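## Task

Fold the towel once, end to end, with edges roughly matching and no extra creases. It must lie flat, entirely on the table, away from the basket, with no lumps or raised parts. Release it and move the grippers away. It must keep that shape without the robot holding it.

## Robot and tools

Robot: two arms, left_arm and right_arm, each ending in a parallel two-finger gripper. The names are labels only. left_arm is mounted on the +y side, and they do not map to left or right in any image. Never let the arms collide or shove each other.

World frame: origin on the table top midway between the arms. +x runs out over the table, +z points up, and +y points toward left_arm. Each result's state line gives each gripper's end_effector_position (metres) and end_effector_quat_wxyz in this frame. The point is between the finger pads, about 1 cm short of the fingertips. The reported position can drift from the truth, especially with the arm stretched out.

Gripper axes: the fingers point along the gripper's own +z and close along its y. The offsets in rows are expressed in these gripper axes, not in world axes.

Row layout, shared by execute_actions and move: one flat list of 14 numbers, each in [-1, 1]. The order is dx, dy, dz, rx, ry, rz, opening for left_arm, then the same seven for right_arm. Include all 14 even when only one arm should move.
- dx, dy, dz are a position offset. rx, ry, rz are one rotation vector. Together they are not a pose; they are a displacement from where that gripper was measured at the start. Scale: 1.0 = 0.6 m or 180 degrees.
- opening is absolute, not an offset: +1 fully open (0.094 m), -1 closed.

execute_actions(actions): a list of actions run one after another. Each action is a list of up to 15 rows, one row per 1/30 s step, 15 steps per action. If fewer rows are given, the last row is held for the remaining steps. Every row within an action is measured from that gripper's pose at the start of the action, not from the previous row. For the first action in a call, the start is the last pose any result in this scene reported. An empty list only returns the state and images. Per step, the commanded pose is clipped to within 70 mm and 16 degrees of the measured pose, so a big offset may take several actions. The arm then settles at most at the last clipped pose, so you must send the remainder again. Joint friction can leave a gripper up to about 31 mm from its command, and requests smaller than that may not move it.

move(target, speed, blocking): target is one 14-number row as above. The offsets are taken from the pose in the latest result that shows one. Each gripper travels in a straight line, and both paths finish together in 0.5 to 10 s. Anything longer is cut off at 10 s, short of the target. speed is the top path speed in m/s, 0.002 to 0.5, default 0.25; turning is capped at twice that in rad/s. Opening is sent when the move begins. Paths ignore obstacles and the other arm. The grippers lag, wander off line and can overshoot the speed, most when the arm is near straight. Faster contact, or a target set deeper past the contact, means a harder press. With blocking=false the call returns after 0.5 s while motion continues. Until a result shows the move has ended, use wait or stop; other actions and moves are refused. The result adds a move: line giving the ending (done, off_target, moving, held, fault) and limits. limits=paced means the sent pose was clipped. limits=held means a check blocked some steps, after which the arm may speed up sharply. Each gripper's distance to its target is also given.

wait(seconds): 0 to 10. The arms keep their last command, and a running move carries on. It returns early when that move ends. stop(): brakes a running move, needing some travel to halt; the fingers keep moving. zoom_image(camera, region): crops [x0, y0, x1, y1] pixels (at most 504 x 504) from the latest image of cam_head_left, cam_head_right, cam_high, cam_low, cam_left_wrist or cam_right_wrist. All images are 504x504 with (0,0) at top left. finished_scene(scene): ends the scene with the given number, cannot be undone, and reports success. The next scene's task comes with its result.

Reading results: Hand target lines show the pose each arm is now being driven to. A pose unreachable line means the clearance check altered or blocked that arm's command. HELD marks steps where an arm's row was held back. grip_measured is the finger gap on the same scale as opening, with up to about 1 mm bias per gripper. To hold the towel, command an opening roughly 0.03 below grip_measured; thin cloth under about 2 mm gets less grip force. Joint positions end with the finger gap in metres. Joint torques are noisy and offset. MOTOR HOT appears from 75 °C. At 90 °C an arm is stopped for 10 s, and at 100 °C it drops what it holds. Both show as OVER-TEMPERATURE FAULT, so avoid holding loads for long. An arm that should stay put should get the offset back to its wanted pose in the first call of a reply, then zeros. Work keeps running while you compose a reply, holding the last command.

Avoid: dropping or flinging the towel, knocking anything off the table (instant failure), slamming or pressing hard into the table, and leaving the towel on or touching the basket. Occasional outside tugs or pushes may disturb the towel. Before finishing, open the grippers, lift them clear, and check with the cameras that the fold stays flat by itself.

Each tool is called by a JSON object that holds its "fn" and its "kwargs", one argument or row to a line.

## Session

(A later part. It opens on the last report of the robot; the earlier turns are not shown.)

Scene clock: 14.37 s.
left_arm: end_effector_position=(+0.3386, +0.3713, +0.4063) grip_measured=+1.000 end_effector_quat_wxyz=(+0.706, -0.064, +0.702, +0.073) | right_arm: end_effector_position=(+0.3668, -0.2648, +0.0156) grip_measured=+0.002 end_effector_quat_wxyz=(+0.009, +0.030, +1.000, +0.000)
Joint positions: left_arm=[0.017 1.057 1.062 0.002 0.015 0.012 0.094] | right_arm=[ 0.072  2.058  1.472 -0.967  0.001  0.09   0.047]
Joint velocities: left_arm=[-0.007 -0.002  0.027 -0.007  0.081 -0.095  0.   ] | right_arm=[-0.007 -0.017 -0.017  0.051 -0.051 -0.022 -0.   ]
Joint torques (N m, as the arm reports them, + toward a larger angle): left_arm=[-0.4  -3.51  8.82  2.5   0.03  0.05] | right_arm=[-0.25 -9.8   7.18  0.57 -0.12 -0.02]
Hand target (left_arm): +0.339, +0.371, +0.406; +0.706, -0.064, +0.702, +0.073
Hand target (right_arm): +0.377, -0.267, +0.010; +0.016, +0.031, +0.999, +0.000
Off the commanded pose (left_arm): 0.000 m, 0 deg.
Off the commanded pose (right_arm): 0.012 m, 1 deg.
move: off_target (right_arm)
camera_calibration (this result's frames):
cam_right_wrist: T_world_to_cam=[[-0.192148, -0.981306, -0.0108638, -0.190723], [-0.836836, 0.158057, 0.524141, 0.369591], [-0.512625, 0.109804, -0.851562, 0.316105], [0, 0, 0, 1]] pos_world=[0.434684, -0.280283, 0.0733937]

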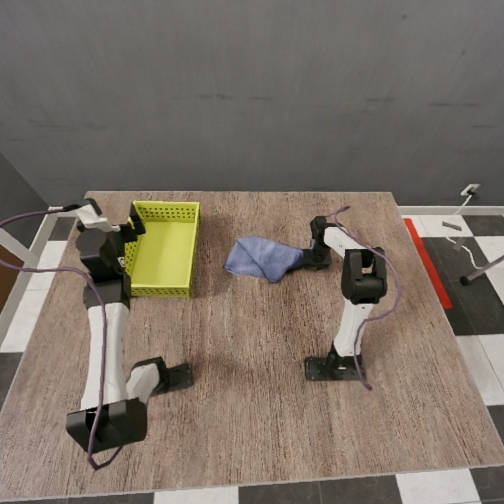

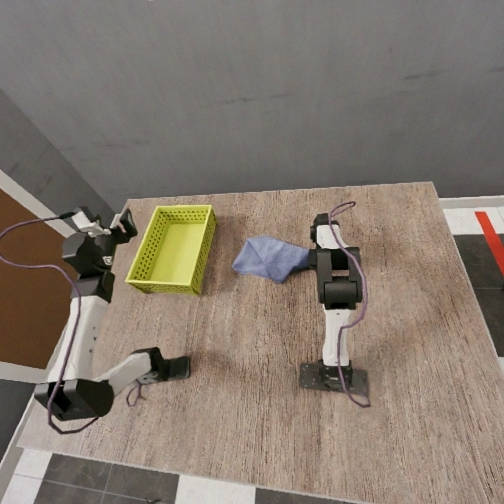

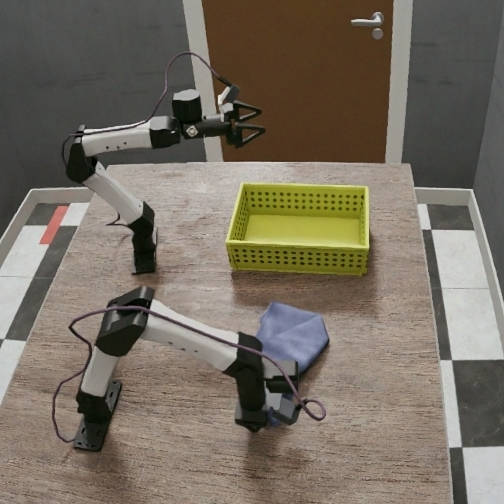

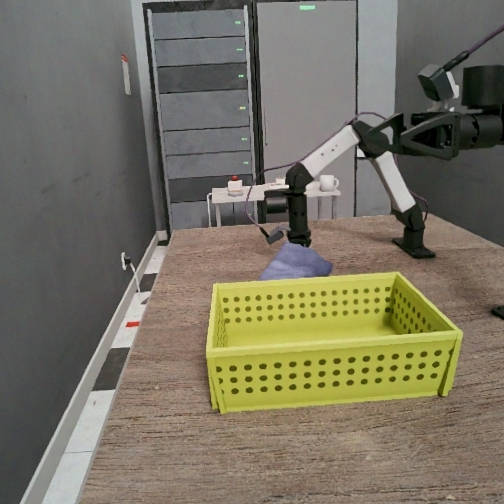

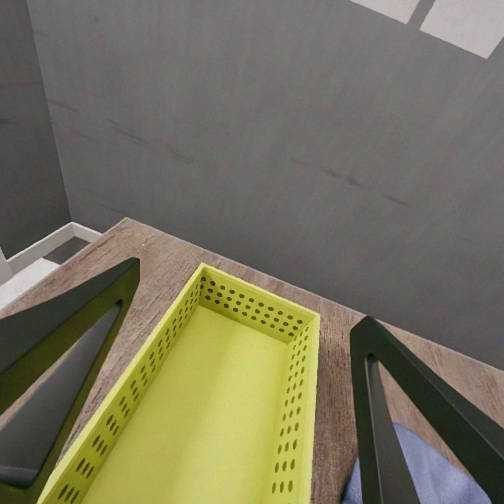

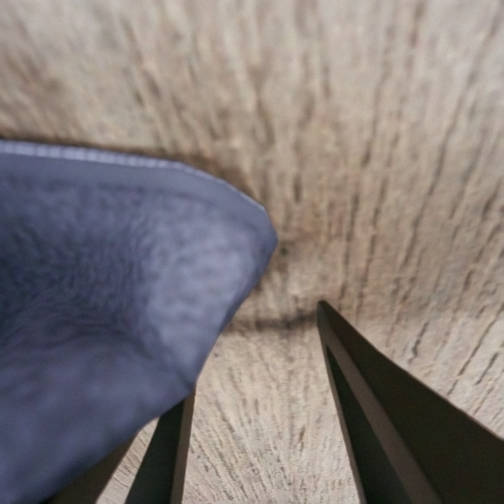

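{"fn": "move", "kwargs": {
  "target": [0,0,0,0,0,0,1,0,0,-0.08,0,0,0,0],
  "speed": 0.15
}}

{"fn": "move", "kwargs": {
  "target": [0,0,0,0,0,0,1,-0.06,0,0,0,0,0,0],
  "speed": 0.15
}}

{"fn": "move", "kwargs": {
  "target": [0,0,0,0,0,0,1,0,0,0.1,0,0,0,0],
  "speed": 0.08
}}

{"fn": "move", "kwargs": {
  "target": [0,0,0,0,0,0,1,0,0,0,0,0,0,-1]
}}

{"fn": "move", "kwargs": {
  "target": [0,0,0,0,0,0,1,0,0.15,-0.65,0,0,0,-1],
  "speed": 0.2
}}

Scene clock: 17.33 s.
left_arm: end_effector_position=(+0.3386, +0.3713, +0.4063) grip_measured=+1.000 end_effector_quat_wxyz=(+0.706, -0.064, +0.702, +0.073) | right_arm: end_effector_position=(+0.3620, -0.2649, +0.0524) grip_measured=+0.002 end_effector_quat_wxyz=(-0.002, +0.030, +1.000, -0.001)
Joint positions: left_arm=[0.017 1.057 1.062 0.002 0.015 0.012 0.094] | right_arm=[ 0.072  2.022  1.57  -1.124  0.001  0.09   0.047]
Joint velocities: left_arm=[-0.002  0.012  0.002  0.007 -0.037 -0.051  0.   ] | right_arm=[-0.027 -0.017  0.007 -0.066 -0.051 -0.007 -0.001]
Joint torques (N m, as the arm reports them, + toward a larger angle): left_arm=[-0.4  -3.53  8.83  2.5   0.04  0.05] | right_arm=[  0.26 -14.06   7.37   0.22  -0.13   0.03]
Hand target (left_arm): +0.339, +0.371, +0.406; +0.706, -0.064, +0.702, +0.073
Hand target (right_arm): +0.366, -0.265, +0.064; +0.009, +0.030, +1.000, +0.000
Off the commanded pose (left_arm): 0.000 m, 0 deg.
Off the commanded pose (right_arm): 0.012 m, 1 deg.
move: off_target (right_arm)
camera_calibration (this result's frames):
cam_right_wrist: T_world_to_cam=[[-0.192339, -0.981311, -0.0058074, -0.191574], [-0.824628, 0.158415, 0.543041, 0.341026], [-0.531973, 0.109237, -0.839686, 0.35123], [0, 0, 0, 1]] pos_world=[0.431217, -0.280385, 0.108619]

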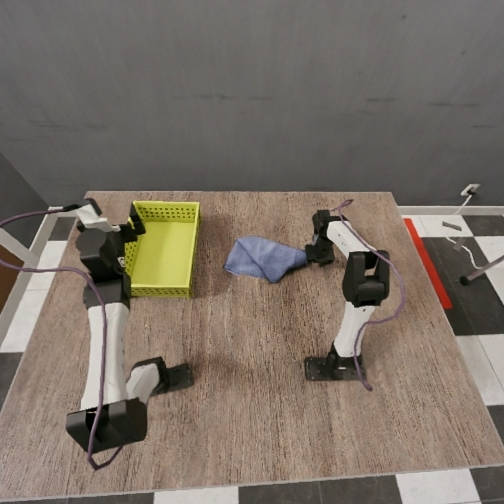

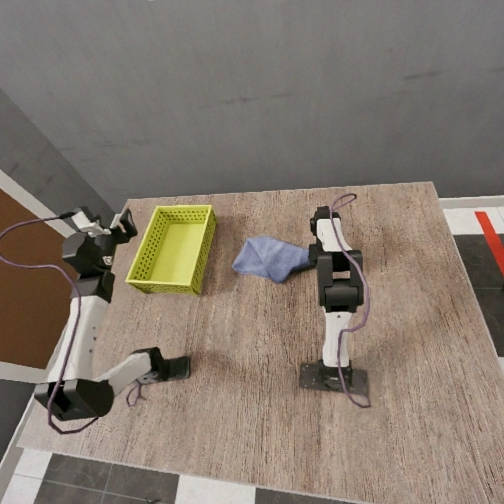

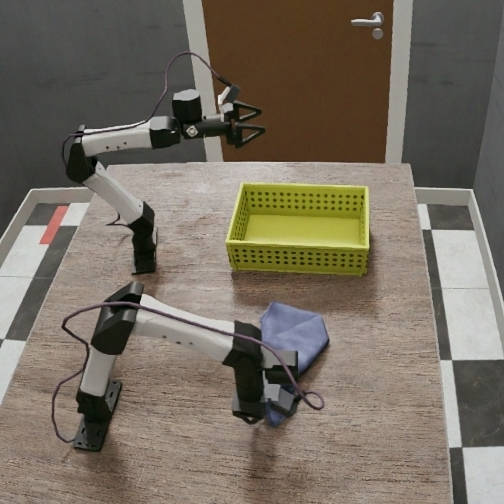

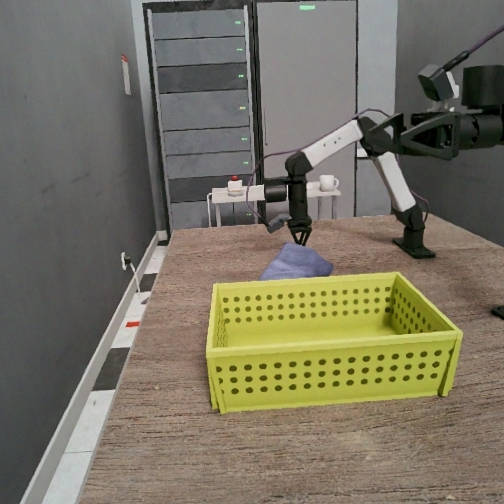

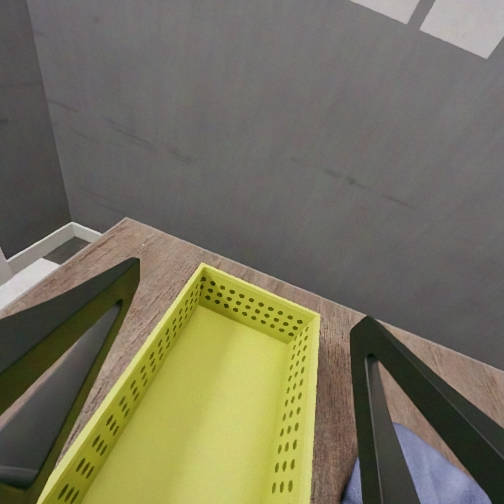

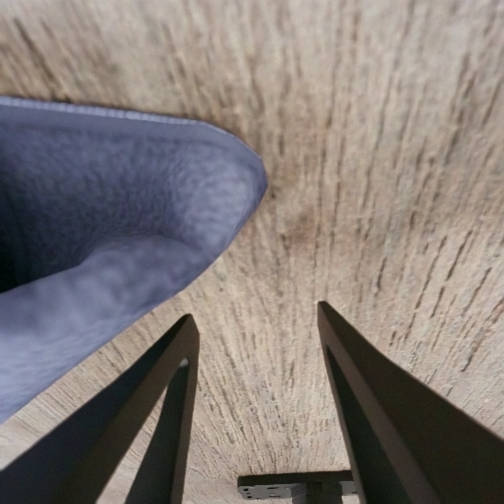

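Scene clock: 18.23 s.
left_arm: end_effector_position=(+0.3386, +0.3713, +0.4063) grip_measured=+1.000 end_effector_quat_wxyz=(+0.706, -0.064, +0.702, +0.073) | right_arm: end_effector_position=(+0.3946, -0.2640, +0.0513) grip_measured=+0.002 end_effector_quat_wxyz=(-0.001, +0.030, +1.000, -0.000)
Joint positions: left_arm=[0.017 1.057 1.062 0.002 0.015 0.012 0.094] | right_arm=[ 0.072  2.147  1.757 -1.182  0.001  0.089  0.047]
Joint velocities: left_arm=[ 0.007  0.007 -0.012  0.051  0.051 -0.022  0.   ] | right_arm=[-0.002  0.002  0.002  0.022 -0.051  0.007  0.   ]
Joint torques (N m, as the arm reports them, + toward a larger angle): left_arm=[-0.4  -3.52  8.82  2.51  0.04  0.05] | right_arm=[ -0.48 -12.3    7.65   0.22  -0.13  -0.04]
Hand target (left_arm): +0.339, +0.371, +0.406; +0.706, -0.064, +0.702, +0.073
Hand target (right_arm): +0.398, -0.267, +0.052; -0.002, +0.030, +1.000, -0.001
Off the commanded pose (left_arm): 0.000 m, 0 deg.
Off the commanded pose (right_arm): 0.005 m, 0 deg.
move: done
camera_calibration (this result's frames):
cam_right_wrist: T_world_to_cam=[[-0.191941, -0.981384, -0.00665079, -0.184518], [-0.826753, 0.158039, 0.539911, 0.369173], [-0.528809, 0.109129, -0.841696, 0.366397], [0, 0, 0, 1]] pos_world=[0.463552, -0.279411, 0.107847]

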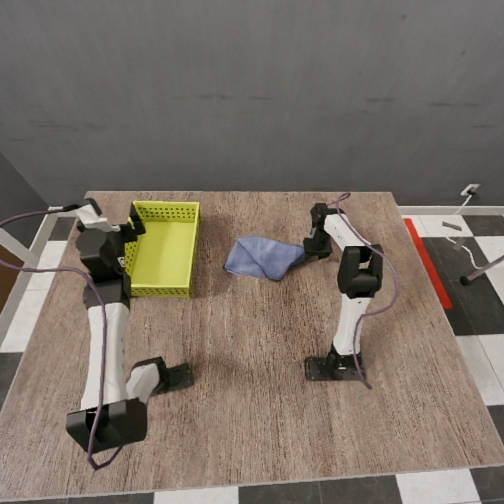

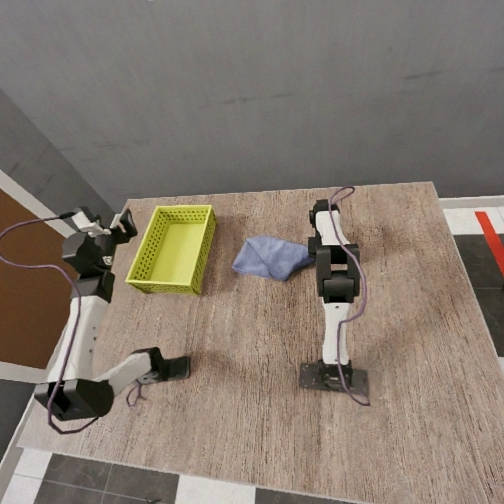

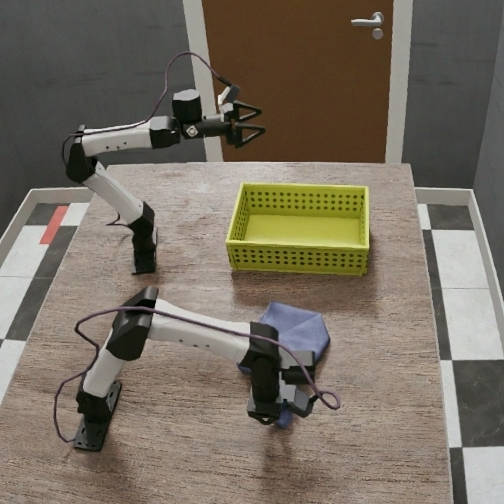

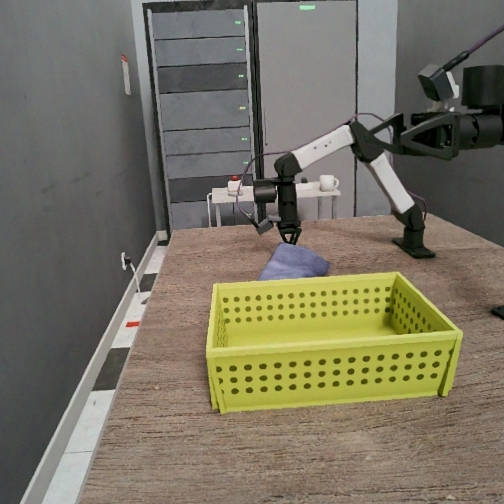

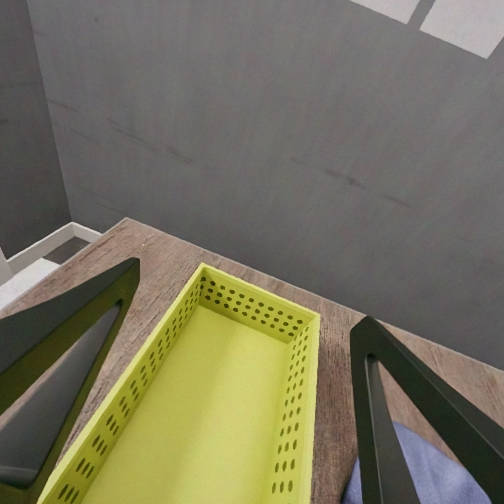

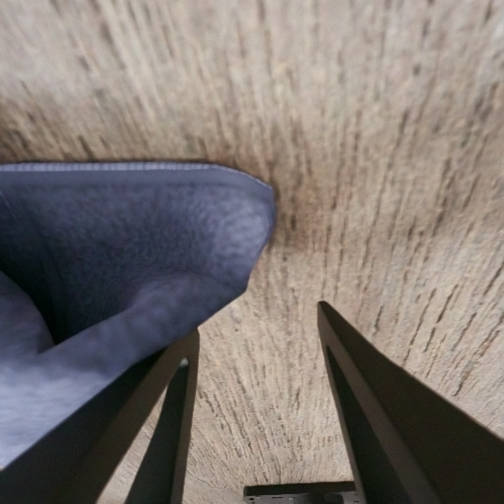

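Scene clock: 19.23 s.
left_arm: end_effector_position=(+0.3386, +0.3713, +0.4063) grip_measured=+1.000 end_effector_quat_wxyz=(+0.706, -0.064, +0.702, +0.073) | right_arm: end_effector_position=(+0.3943, -0.2639, +0.0154) grip_measured=+0.002 end_effector_quat_wxyz=(+0.002, +0.030, +1.000, -0.000)
Joint positions: left_arm=[0.017 1.057 1.062 0.002 0.015 0.012 0.094] | right_arm=[ 0.072  2.172  1.65  -1.045  0.     0.088  0.047]
Joint velocities: left_arm=[-0.002  0.002  0.012  0.022  0.037 -0.037  0.   ] | right_arm=[-0.002 -0.002 -0.017 -0.081  0.066 -0.037 -0.001]
Joint torques (N m, as the arm reports them, + toward a larger angle): left_arm=[-0.4  -3.54  8.83  2.5   0.03  0.05] | right_arm=[  0.1  -10.7    2.87   0.97  -0.13   0.02]
Hand target (left_arm): +0.339, +0.371, +0.406; +0.706, -0.064, +0.702, +0.073
Hand target (right_arm): +0.393, -0.264, -0.008; -0.002, +0.030, +1.000, -0.000
Off the commanded pose (left_arm): 0.000 m, 0 deg.
Off the commanded pose (right_arm): 0.024 m, 0 deg.
move: off_target (right_arm)
camera_calibration (this result's frames):
cam_right_wrist: T_world_to_cam=[[-0.191145, -0.981526, -0.00836547, -0.185063], [-0.830146, 0.157106, 0.534954, 0.389535], [-0.523757, 0.109199, -0.84484, 0.334147], [0, 0, 0, 1]] pos_world=[0.463009, -0.279331, 0.0723691]

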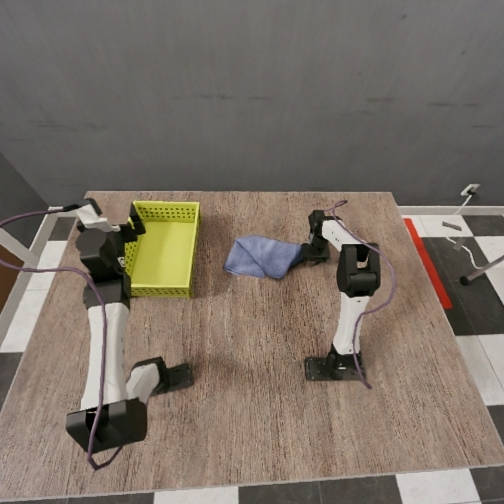

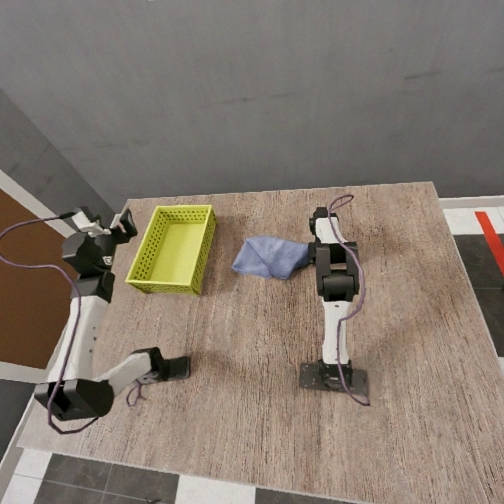

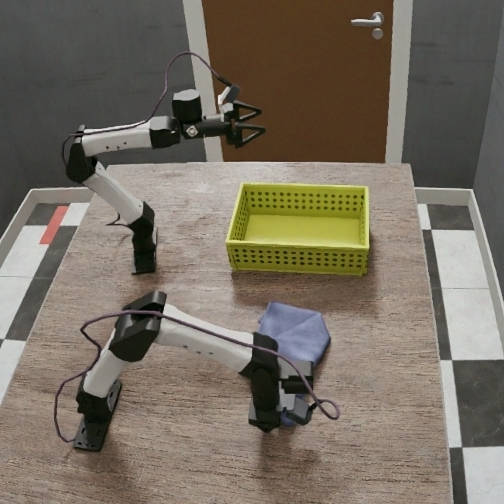

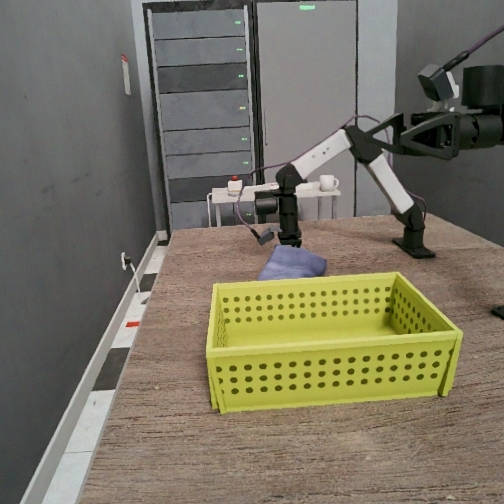

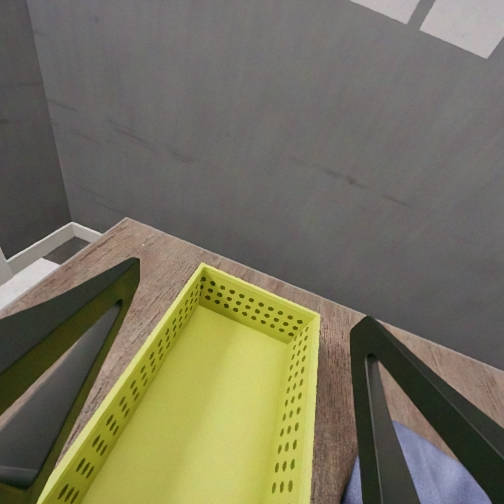

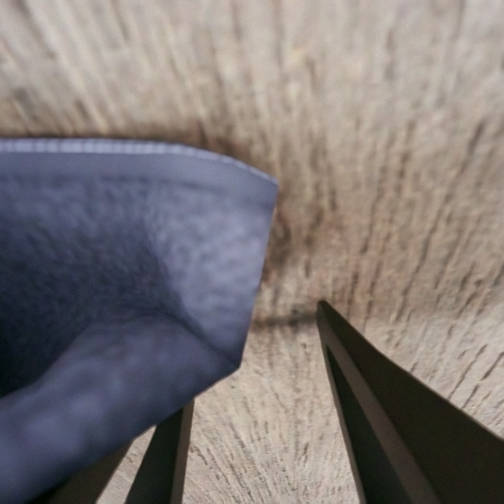

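Scene clock: 19.73 s.
left_arm: end_effector_position=(+0.3386, +0.3713, +0.4063) grip_measured=+1.000 end_effector_quat_wxyz=(+0.706, -0.064, +0.702, +0.073) | right_arm: end_effector_position=(+0.3942, -0.2627, +0.0157) grip_measured=-0.988 end_effector_quat_wxyz=(+0.002, +0.029, +1.000, +0.003)
Joint positions: left_arm=[0.017 1.057 1.062 0.002 0.015 0.012 0.094] | right_arm=[ 0.072  2.171  1.65  -1.045 -0.006  0.088  0.001]
Joint velocities: left_arm=[-0.002 -0.017  0.017  0.007  0.007  0.037  0.   ] | right_arm=[-0.002 -0.017  0.002  0.007  0.051 -0.051  0.   ]
Joint torques (N m, as the arm reports them, + toward a larger angle): left_arm=[-0.4  -3.52  8.83  2.5   0.04  0.05] | right_arm=[  0.22 -13.76   5.8    0.36  -0.08   0.03]
Hand target (left_arm): +0.339, +0.371, +0.406; +0.706, -0.064, +0.702, +0.073
Hand target (right_arm): +0.394, -0.264, +0.015; +0.003, +0.030, +1.000, -0.000
Off the commanded pose (left_arm): 0.000 m, 0 deg.
Off the commanded pose (right_arm): 0.001 m, 0 deg.
move: done
camera_calibration (this result's frames):
cam_right_wrist: T_world_to_cam=[[-0.190744, -0.981535, -0.0143193, -0.183976], [-0.830113, 0.153497, 0.536051, 0.388083], [-0.523955, 0.114135, -0.844064, 0.335555], [0, 0, 0, 1]] pos_world=[0.462877, -0.278447, 0.0725634]

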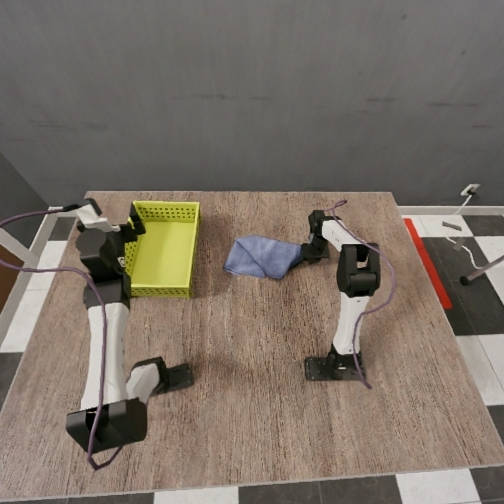

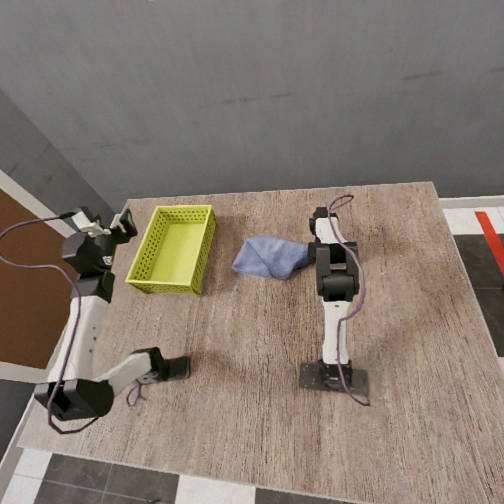

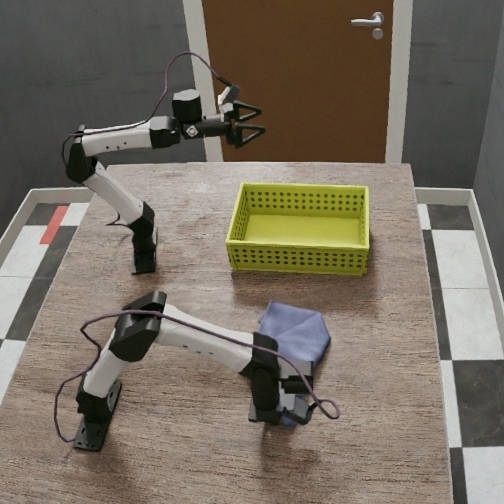

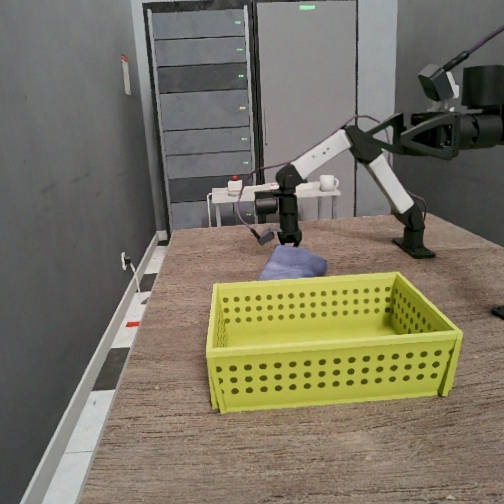

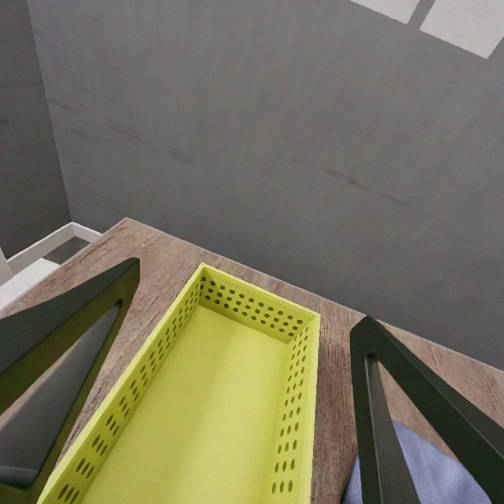

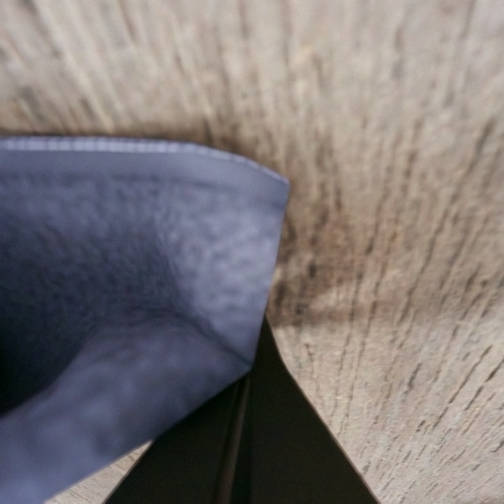

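Scene clock: 22.13 s.
left_arm: end_effector_position=(+0.3386, +0.3713, +0.4063) grip_measured=+1.000 end_effector_quat_wxyz=(+0.706, -0.064, +0.702, +0.073) | right_arm: end_effector_position=(+0.3964, -0.1769, +0.4043) grip_measured=-0.988 end_effector_quat_wxyz=(+0.379, +0.019, +0.920, +0.100)
Joint positions: left_arm=[0.017 1.057 1.062 0.002 0.015 0.012 0.094] | right_arm=[ 0.275  1.966  2.767 -1.567 -0.004  0.276  0.001]
Joint velocities: left_arm=[ 0.007  0.002  0.007 -0.051 -0.037  0.051  0.   ] | right_arm=[-0.002 -0.002  0.007 -0.007 -0.022  0.125 -0.   ]
Joint torques (N m, as the arm reports them, + toward a larger angle): left_arm=[-0.42 -3.53  8.83  2.5   0.03  0.05] | right_arm=[ 0.94 -8.99  5.65  1.65 -0.07  0.06]
Hand target (left_arm): +0.339, +0.371, +0.406; +0.706, -0.064, +0.702, +0.073
Hand target (right_arm): +0.397, -0.174, +0.405; +0.381, +0.021, +0.919, +0.102
Off the commanded pose (left_arm): 0.000 m, 0 deg.
Off the commanded pose (right_arm): 0.003 m, 46 deg; orientation clipped at the last step of the last action.
joint sent to its limit (right arm) — the command would take joint 4 (wrist pitch) past its lower limit, so that joint was sent only as far as its limit.
move: off_target (right_arm); limits=paced
camera_calibration (this result's frames):
cam_right_wrist: T_world_to_cam=[[-0.048812, -0.954375, -0.294593, -0.0318501], [-0.977218, 0.106625, -0.18351, 0.509411], [0.206549, 0.278924, -0.937838, 0.432403], [0, 0, 0, 1]] pos_world=[0.406939, -0.205321, 0.489623]

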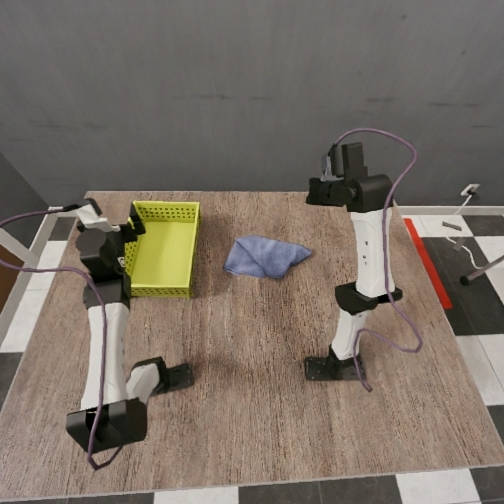

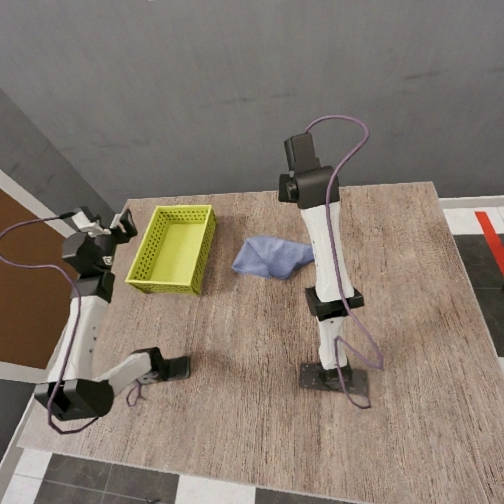

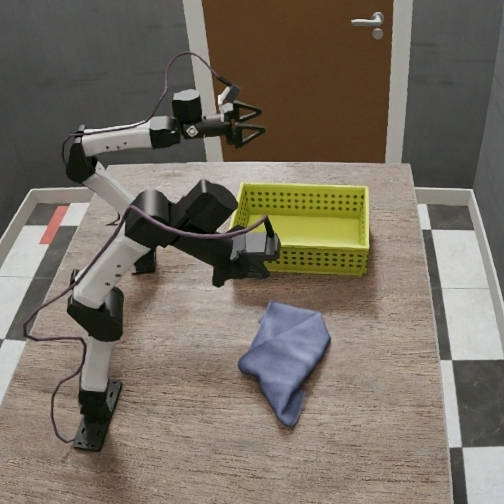

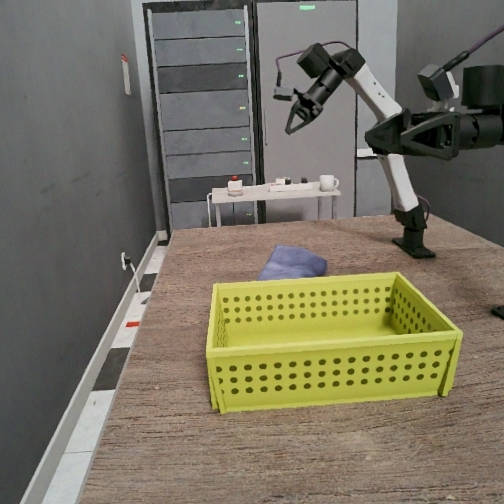

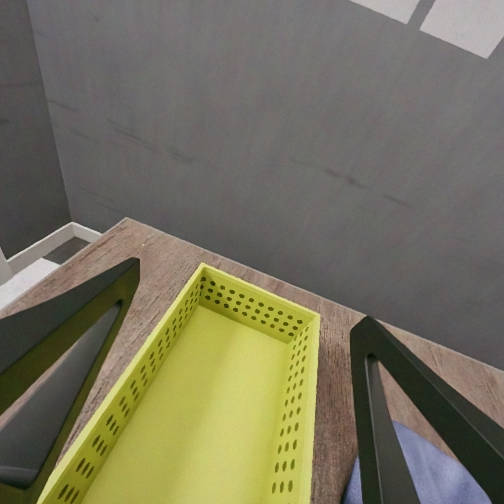

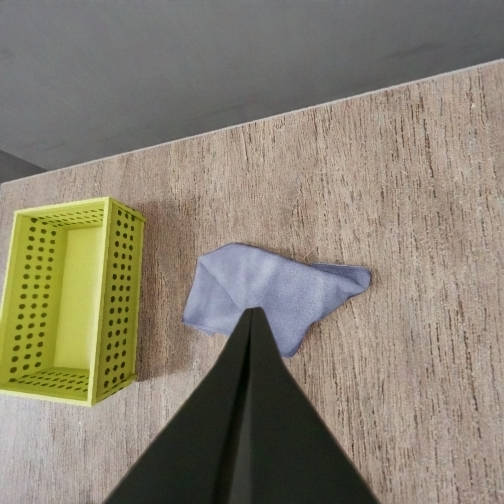

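{"fn": "move", "kwargs": {
  "target": [0,0,0,0,0,0,1,0.31,-0.15,0.395,0,0.25,0,0]
}}

Scene clock: 26.57 s.
left_arm: end_effector_position=(+0.3386, +0.3713, +0.4063) grip_measured=+1.000 end_effector_quat_wxyz=(+0.706, -0.064, +0.702, +0.073) | right_arm: end_effector_position=(+0.4314, -0.2029, +0.0862) grip_measured=-0.002 end_effector_quat_wxyz=(-0.007, -0.019, +0.995, +0.095)
Joint positions: left_arm=[0.017 1.057 1.062 0.002 0.015 0.012 0.094] | right_arm=[ 0.132  2.341  2.203 -1.435 -0.191  0.051  0.047]
Joint velocities: left_arm=[-0.007 -0.007 -0.012 -0.022  0.081  0.007  0.   ] | right_arm=[-0.007 -0.002 -0.002  0.022  0.022 -0.066 -0.   ]
Joint torques (N m, as the arm reports them, + toward a larger angle): left_arm=[-0.41 -3.53  8.82  2.5   0.03  0.05] | right_arm=[ -0.64 -15.58   7.61   0.22  -0.28  -0.05]
Hand target (left_arm): +0.339, +0.371, +0.406; +0.706, -0.064, +0.702, +0.073
Hand target (right_arm): +0.434, -0.206, +0.093; -0.001, -0.019, +0.995, +0.099
Off the commanded pose (left_arm): 0.000 m, 0 deg.
Off the commanded pose (right_arm): 0.008 m, 1 deg.
move: done
camera_calibration (this result's frames):
cam_right_wrist: T_world_to_cam=[[-0.096905, -0.976272, -0.193654, -0.141071], [-0.828789, -0.0285846, 0.558831, 0.332506], [-0.551107, 0.214652, -0.806353, 0.436495], [0, 0, 0, 1]] pos_world=[0.502463, -0.221914, 0.138835]

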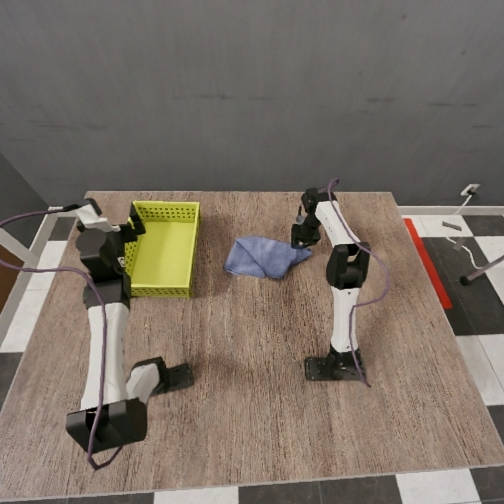

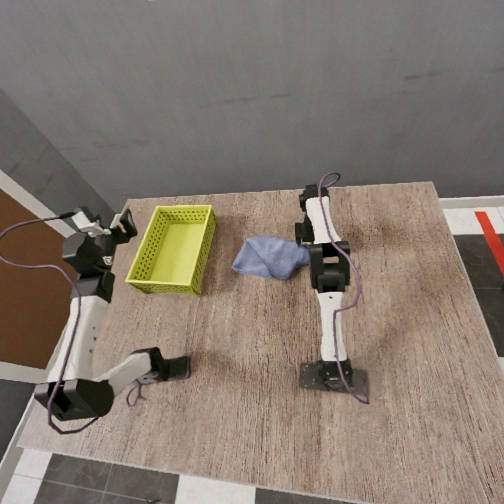

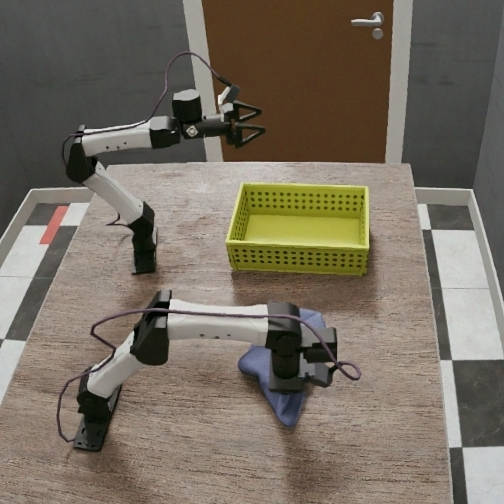

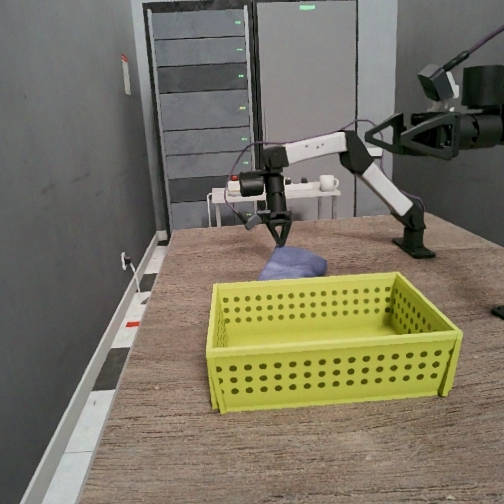

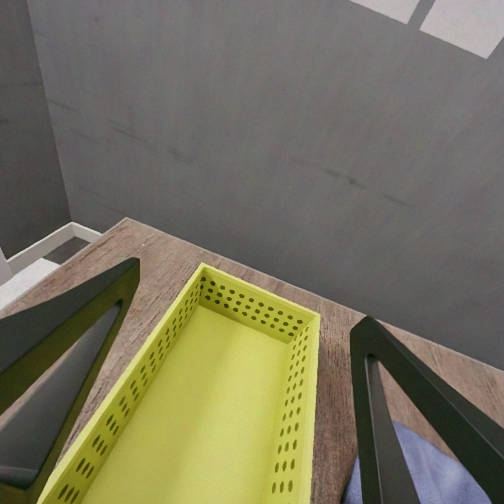

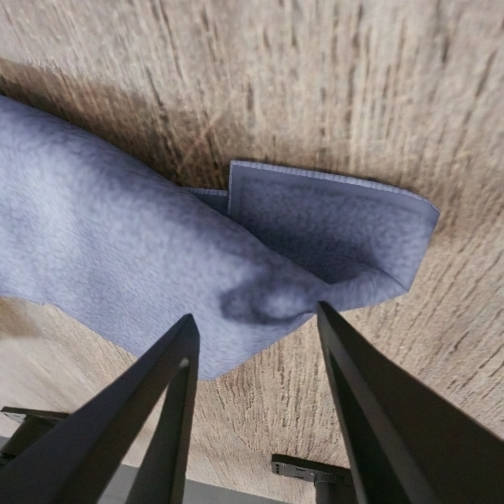

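{"fn": "move", "kwargs": {
  "target": [0,0,0,0,0,0,1,0,-0.122,-0.005,0.06,0,0,0],
  "speed": 0.15
}}

{"fn": "move", "kwargs": {
  "target": [0,0,0,0,0,0,1,0,0,0.14,0,0,0,0],
  "speed": 0.08
}}

{"fn": "zoom_image", "kwargs": {
  "camera": "cam_right_wrist",
  "region": [0, 0, 504, 504]
}}

Scene clock: 29.97 s.
left_arm: end_effector_position=(+0.3386, +0.3713, +0.4063) grip_measured=+1.000 end_effector_quat_wxyz=(+0.706, -0.064, +0.702, +0.073) | right_arm: end_effector_position=(+0.4367, -0.2703, +0.0831) grip_measured=-0.002 end_effector_quat_wxyz=(+0.001, -0.019, +1.000, +0.005)
Joint positions: left_arm=[0.017 1.057 1.062 0.002 0.015 0.012 0.094] | right_arm=[ 0.051  2.341  2.203 -1.432 -0.011 -0.029  0.047]
Joint velocities: left_arm=[-0.022 -0.012  0.022 -0.022  0.007  0.022  0.   ] | right_arm=[ 0.002 -0.012  0.002  0.037  0.066 -0.066 -0.   ]
Joint torques (N m, as the arm reports them, + toward a larger angle): left_arm=[-0.41 -3.53  8.83  2.51  0.03  0.06] | right_arm=[ -0.46 -15.62   3.89   0.49  -0.08  -0.06]
Hand target (left_arm): +0.339, +0.371, +0.406; +0.706, -0.064, +0.702, +0.073
Hand target (right_arm): +0.434, -0.275, +0.076; -0.006, -0.020, +1.000, +0.000
Off the commanded pose (left_arm): 0.000 m, 0 deg.
Off the commanded pose (right_arm): 0.010 m, 1 deg.
move: done
camera_calibration (this result's frames):
cam_right_wrist: T_world_to_cam=[[-0.0956849, -0.995241, -0.0184334, -0.227248], [-0.839528, 0.070737, 0.538692, 0.369968], [-0.534824, 0.06702, -0.842301, 0.407391], [0, 0, 0, 1]] pos_world=[0.506737, -0.27964, 0.139658]

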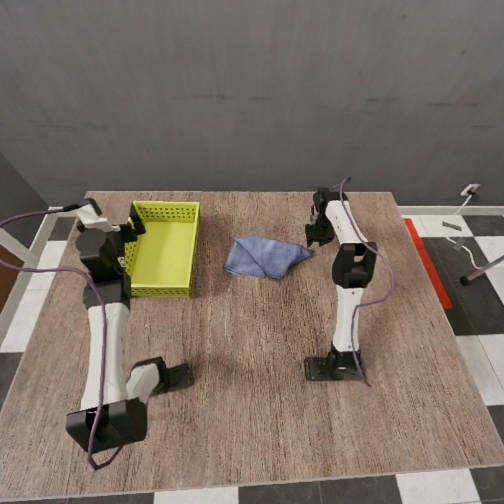

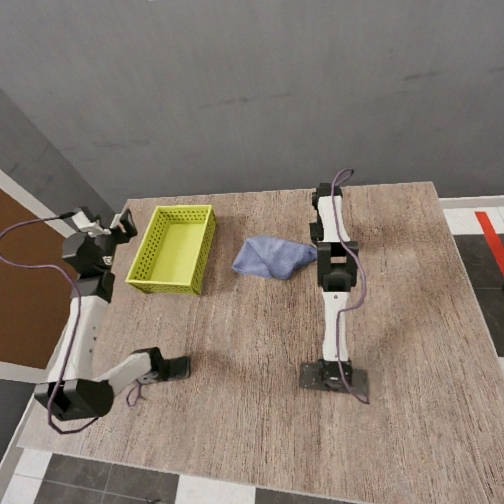

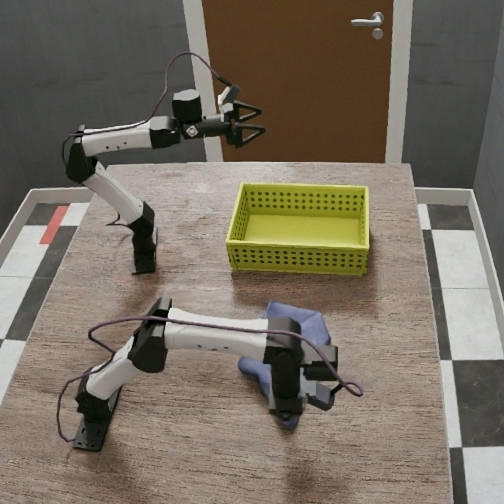

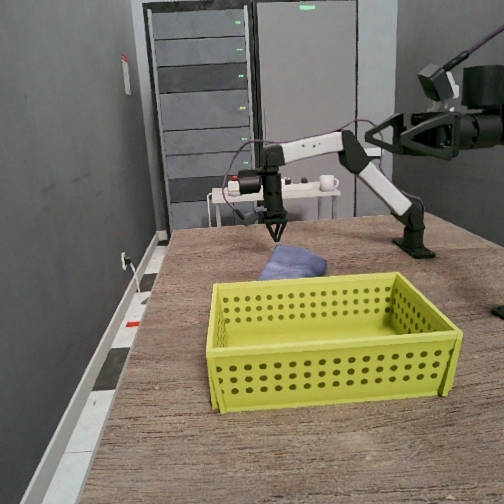

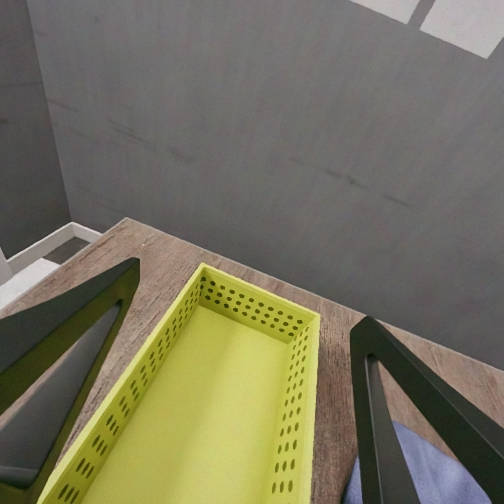

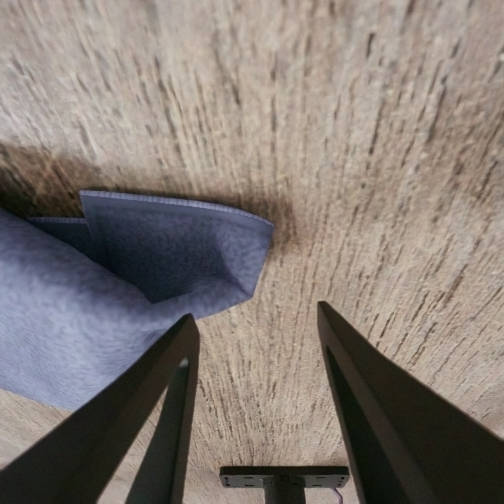

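Scene clock: 31.30 s.
left_arm: end_effector_position=(+0.3386, +0.3713, +0.4063) grip_measured=+1.000 end_effector_quat_wxyz=(+0.706, -0.064, +0.702, +0.073) | right_arm: end_effector_position=(+0.4413, -0.2694, +0.0218) grip_measured=-0.002 end_effector_quat_wxyz=(+0.013, -0.019, +1.000, +0.008)
Joint positions: left_arm=[0.017 1.057 1.062 0.002 0.015 0.012 0.094] | right_arm=[ 0.051  2.339  1.956 -1.161 -0.016 -0.029  0.047]
Joint velocities: left_arm=[-0.002 -0.007  0.027  0.081 -0.022  0.007  0.   ] | right_arm=[ 0.022  0.007  0.017 -0.066  0.066 -0.022  0.001]
Joint torques (N m, as the arm reports them, + toward a larger angle): left_arm=[-0.41 -3.52  8.82  2.51  0.03  0.05] | right_arm=[  0.24 -13.12   2.76   0.79  -0.11   0.04]
Hand target (left_arm): +0.339, +0.371, +0.406; +0.706, -0.064, +0.702, +0.073
Hand target (right_arm): +0.436, -0.270, -0.000; -0.000, -0.019, +1.000, +0.005
Off the commanded pose (left_arm): 0.000 m, 0 deg.
Off the commanded pose (right_arm): 0.023 m, 1 deg.
move: off_target (right_arm)
camera_calibration (this result's frames):
cam_right_wrist: T_world_to_cam=[[-0.0950473, -0.995124, -0.0263532, -0.227063], [-0.85281, 0.0677417, 0.517809, 0.412264], [-0.513499, 0.0716906, -0.85509, 0.350315], [0, 0, 0, 1]] pos_world=[0.509887, -0.278998, 0.0800931]

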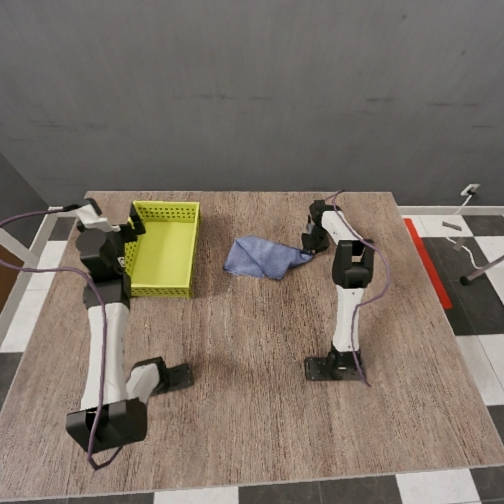

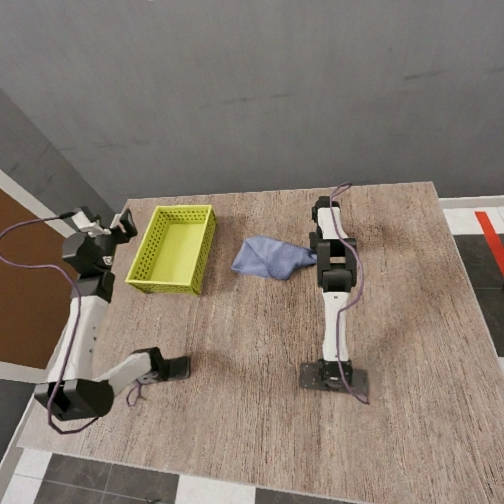

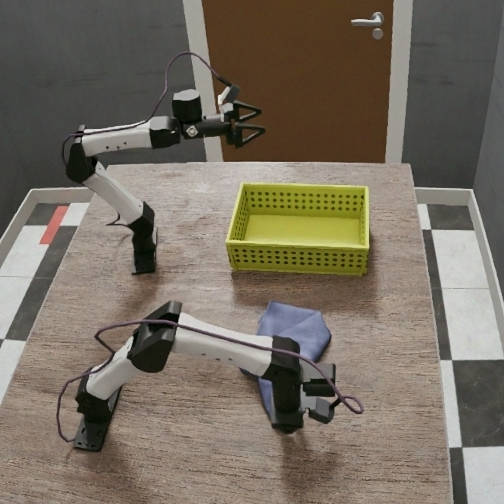

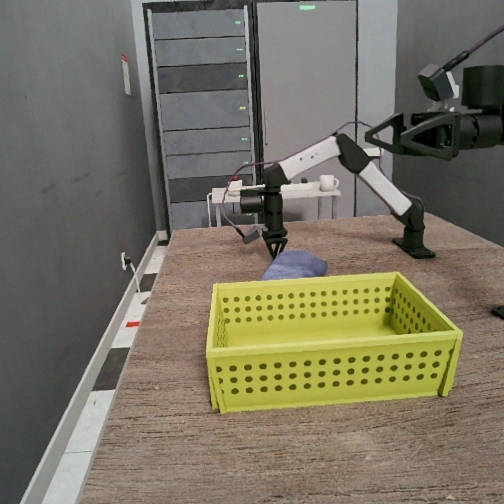

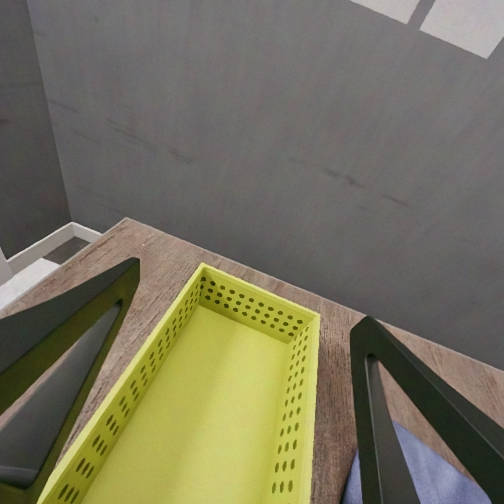

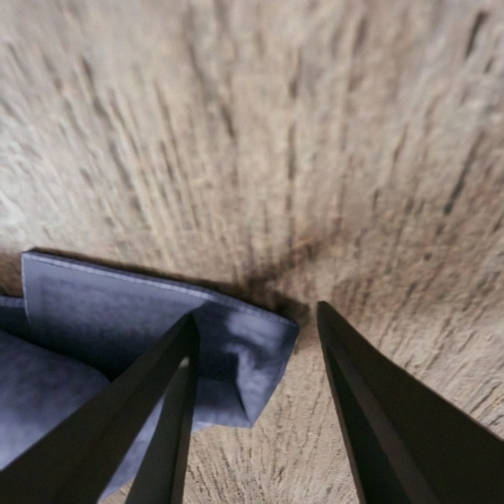

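Region (0, 0, 504, 504) of cam_right_wrist's 504x504 image, scaled by 1.000.

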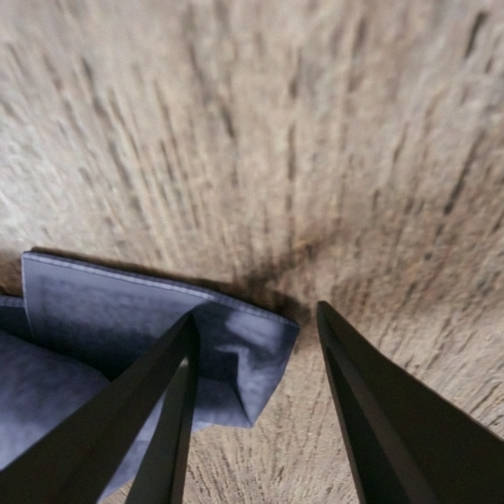

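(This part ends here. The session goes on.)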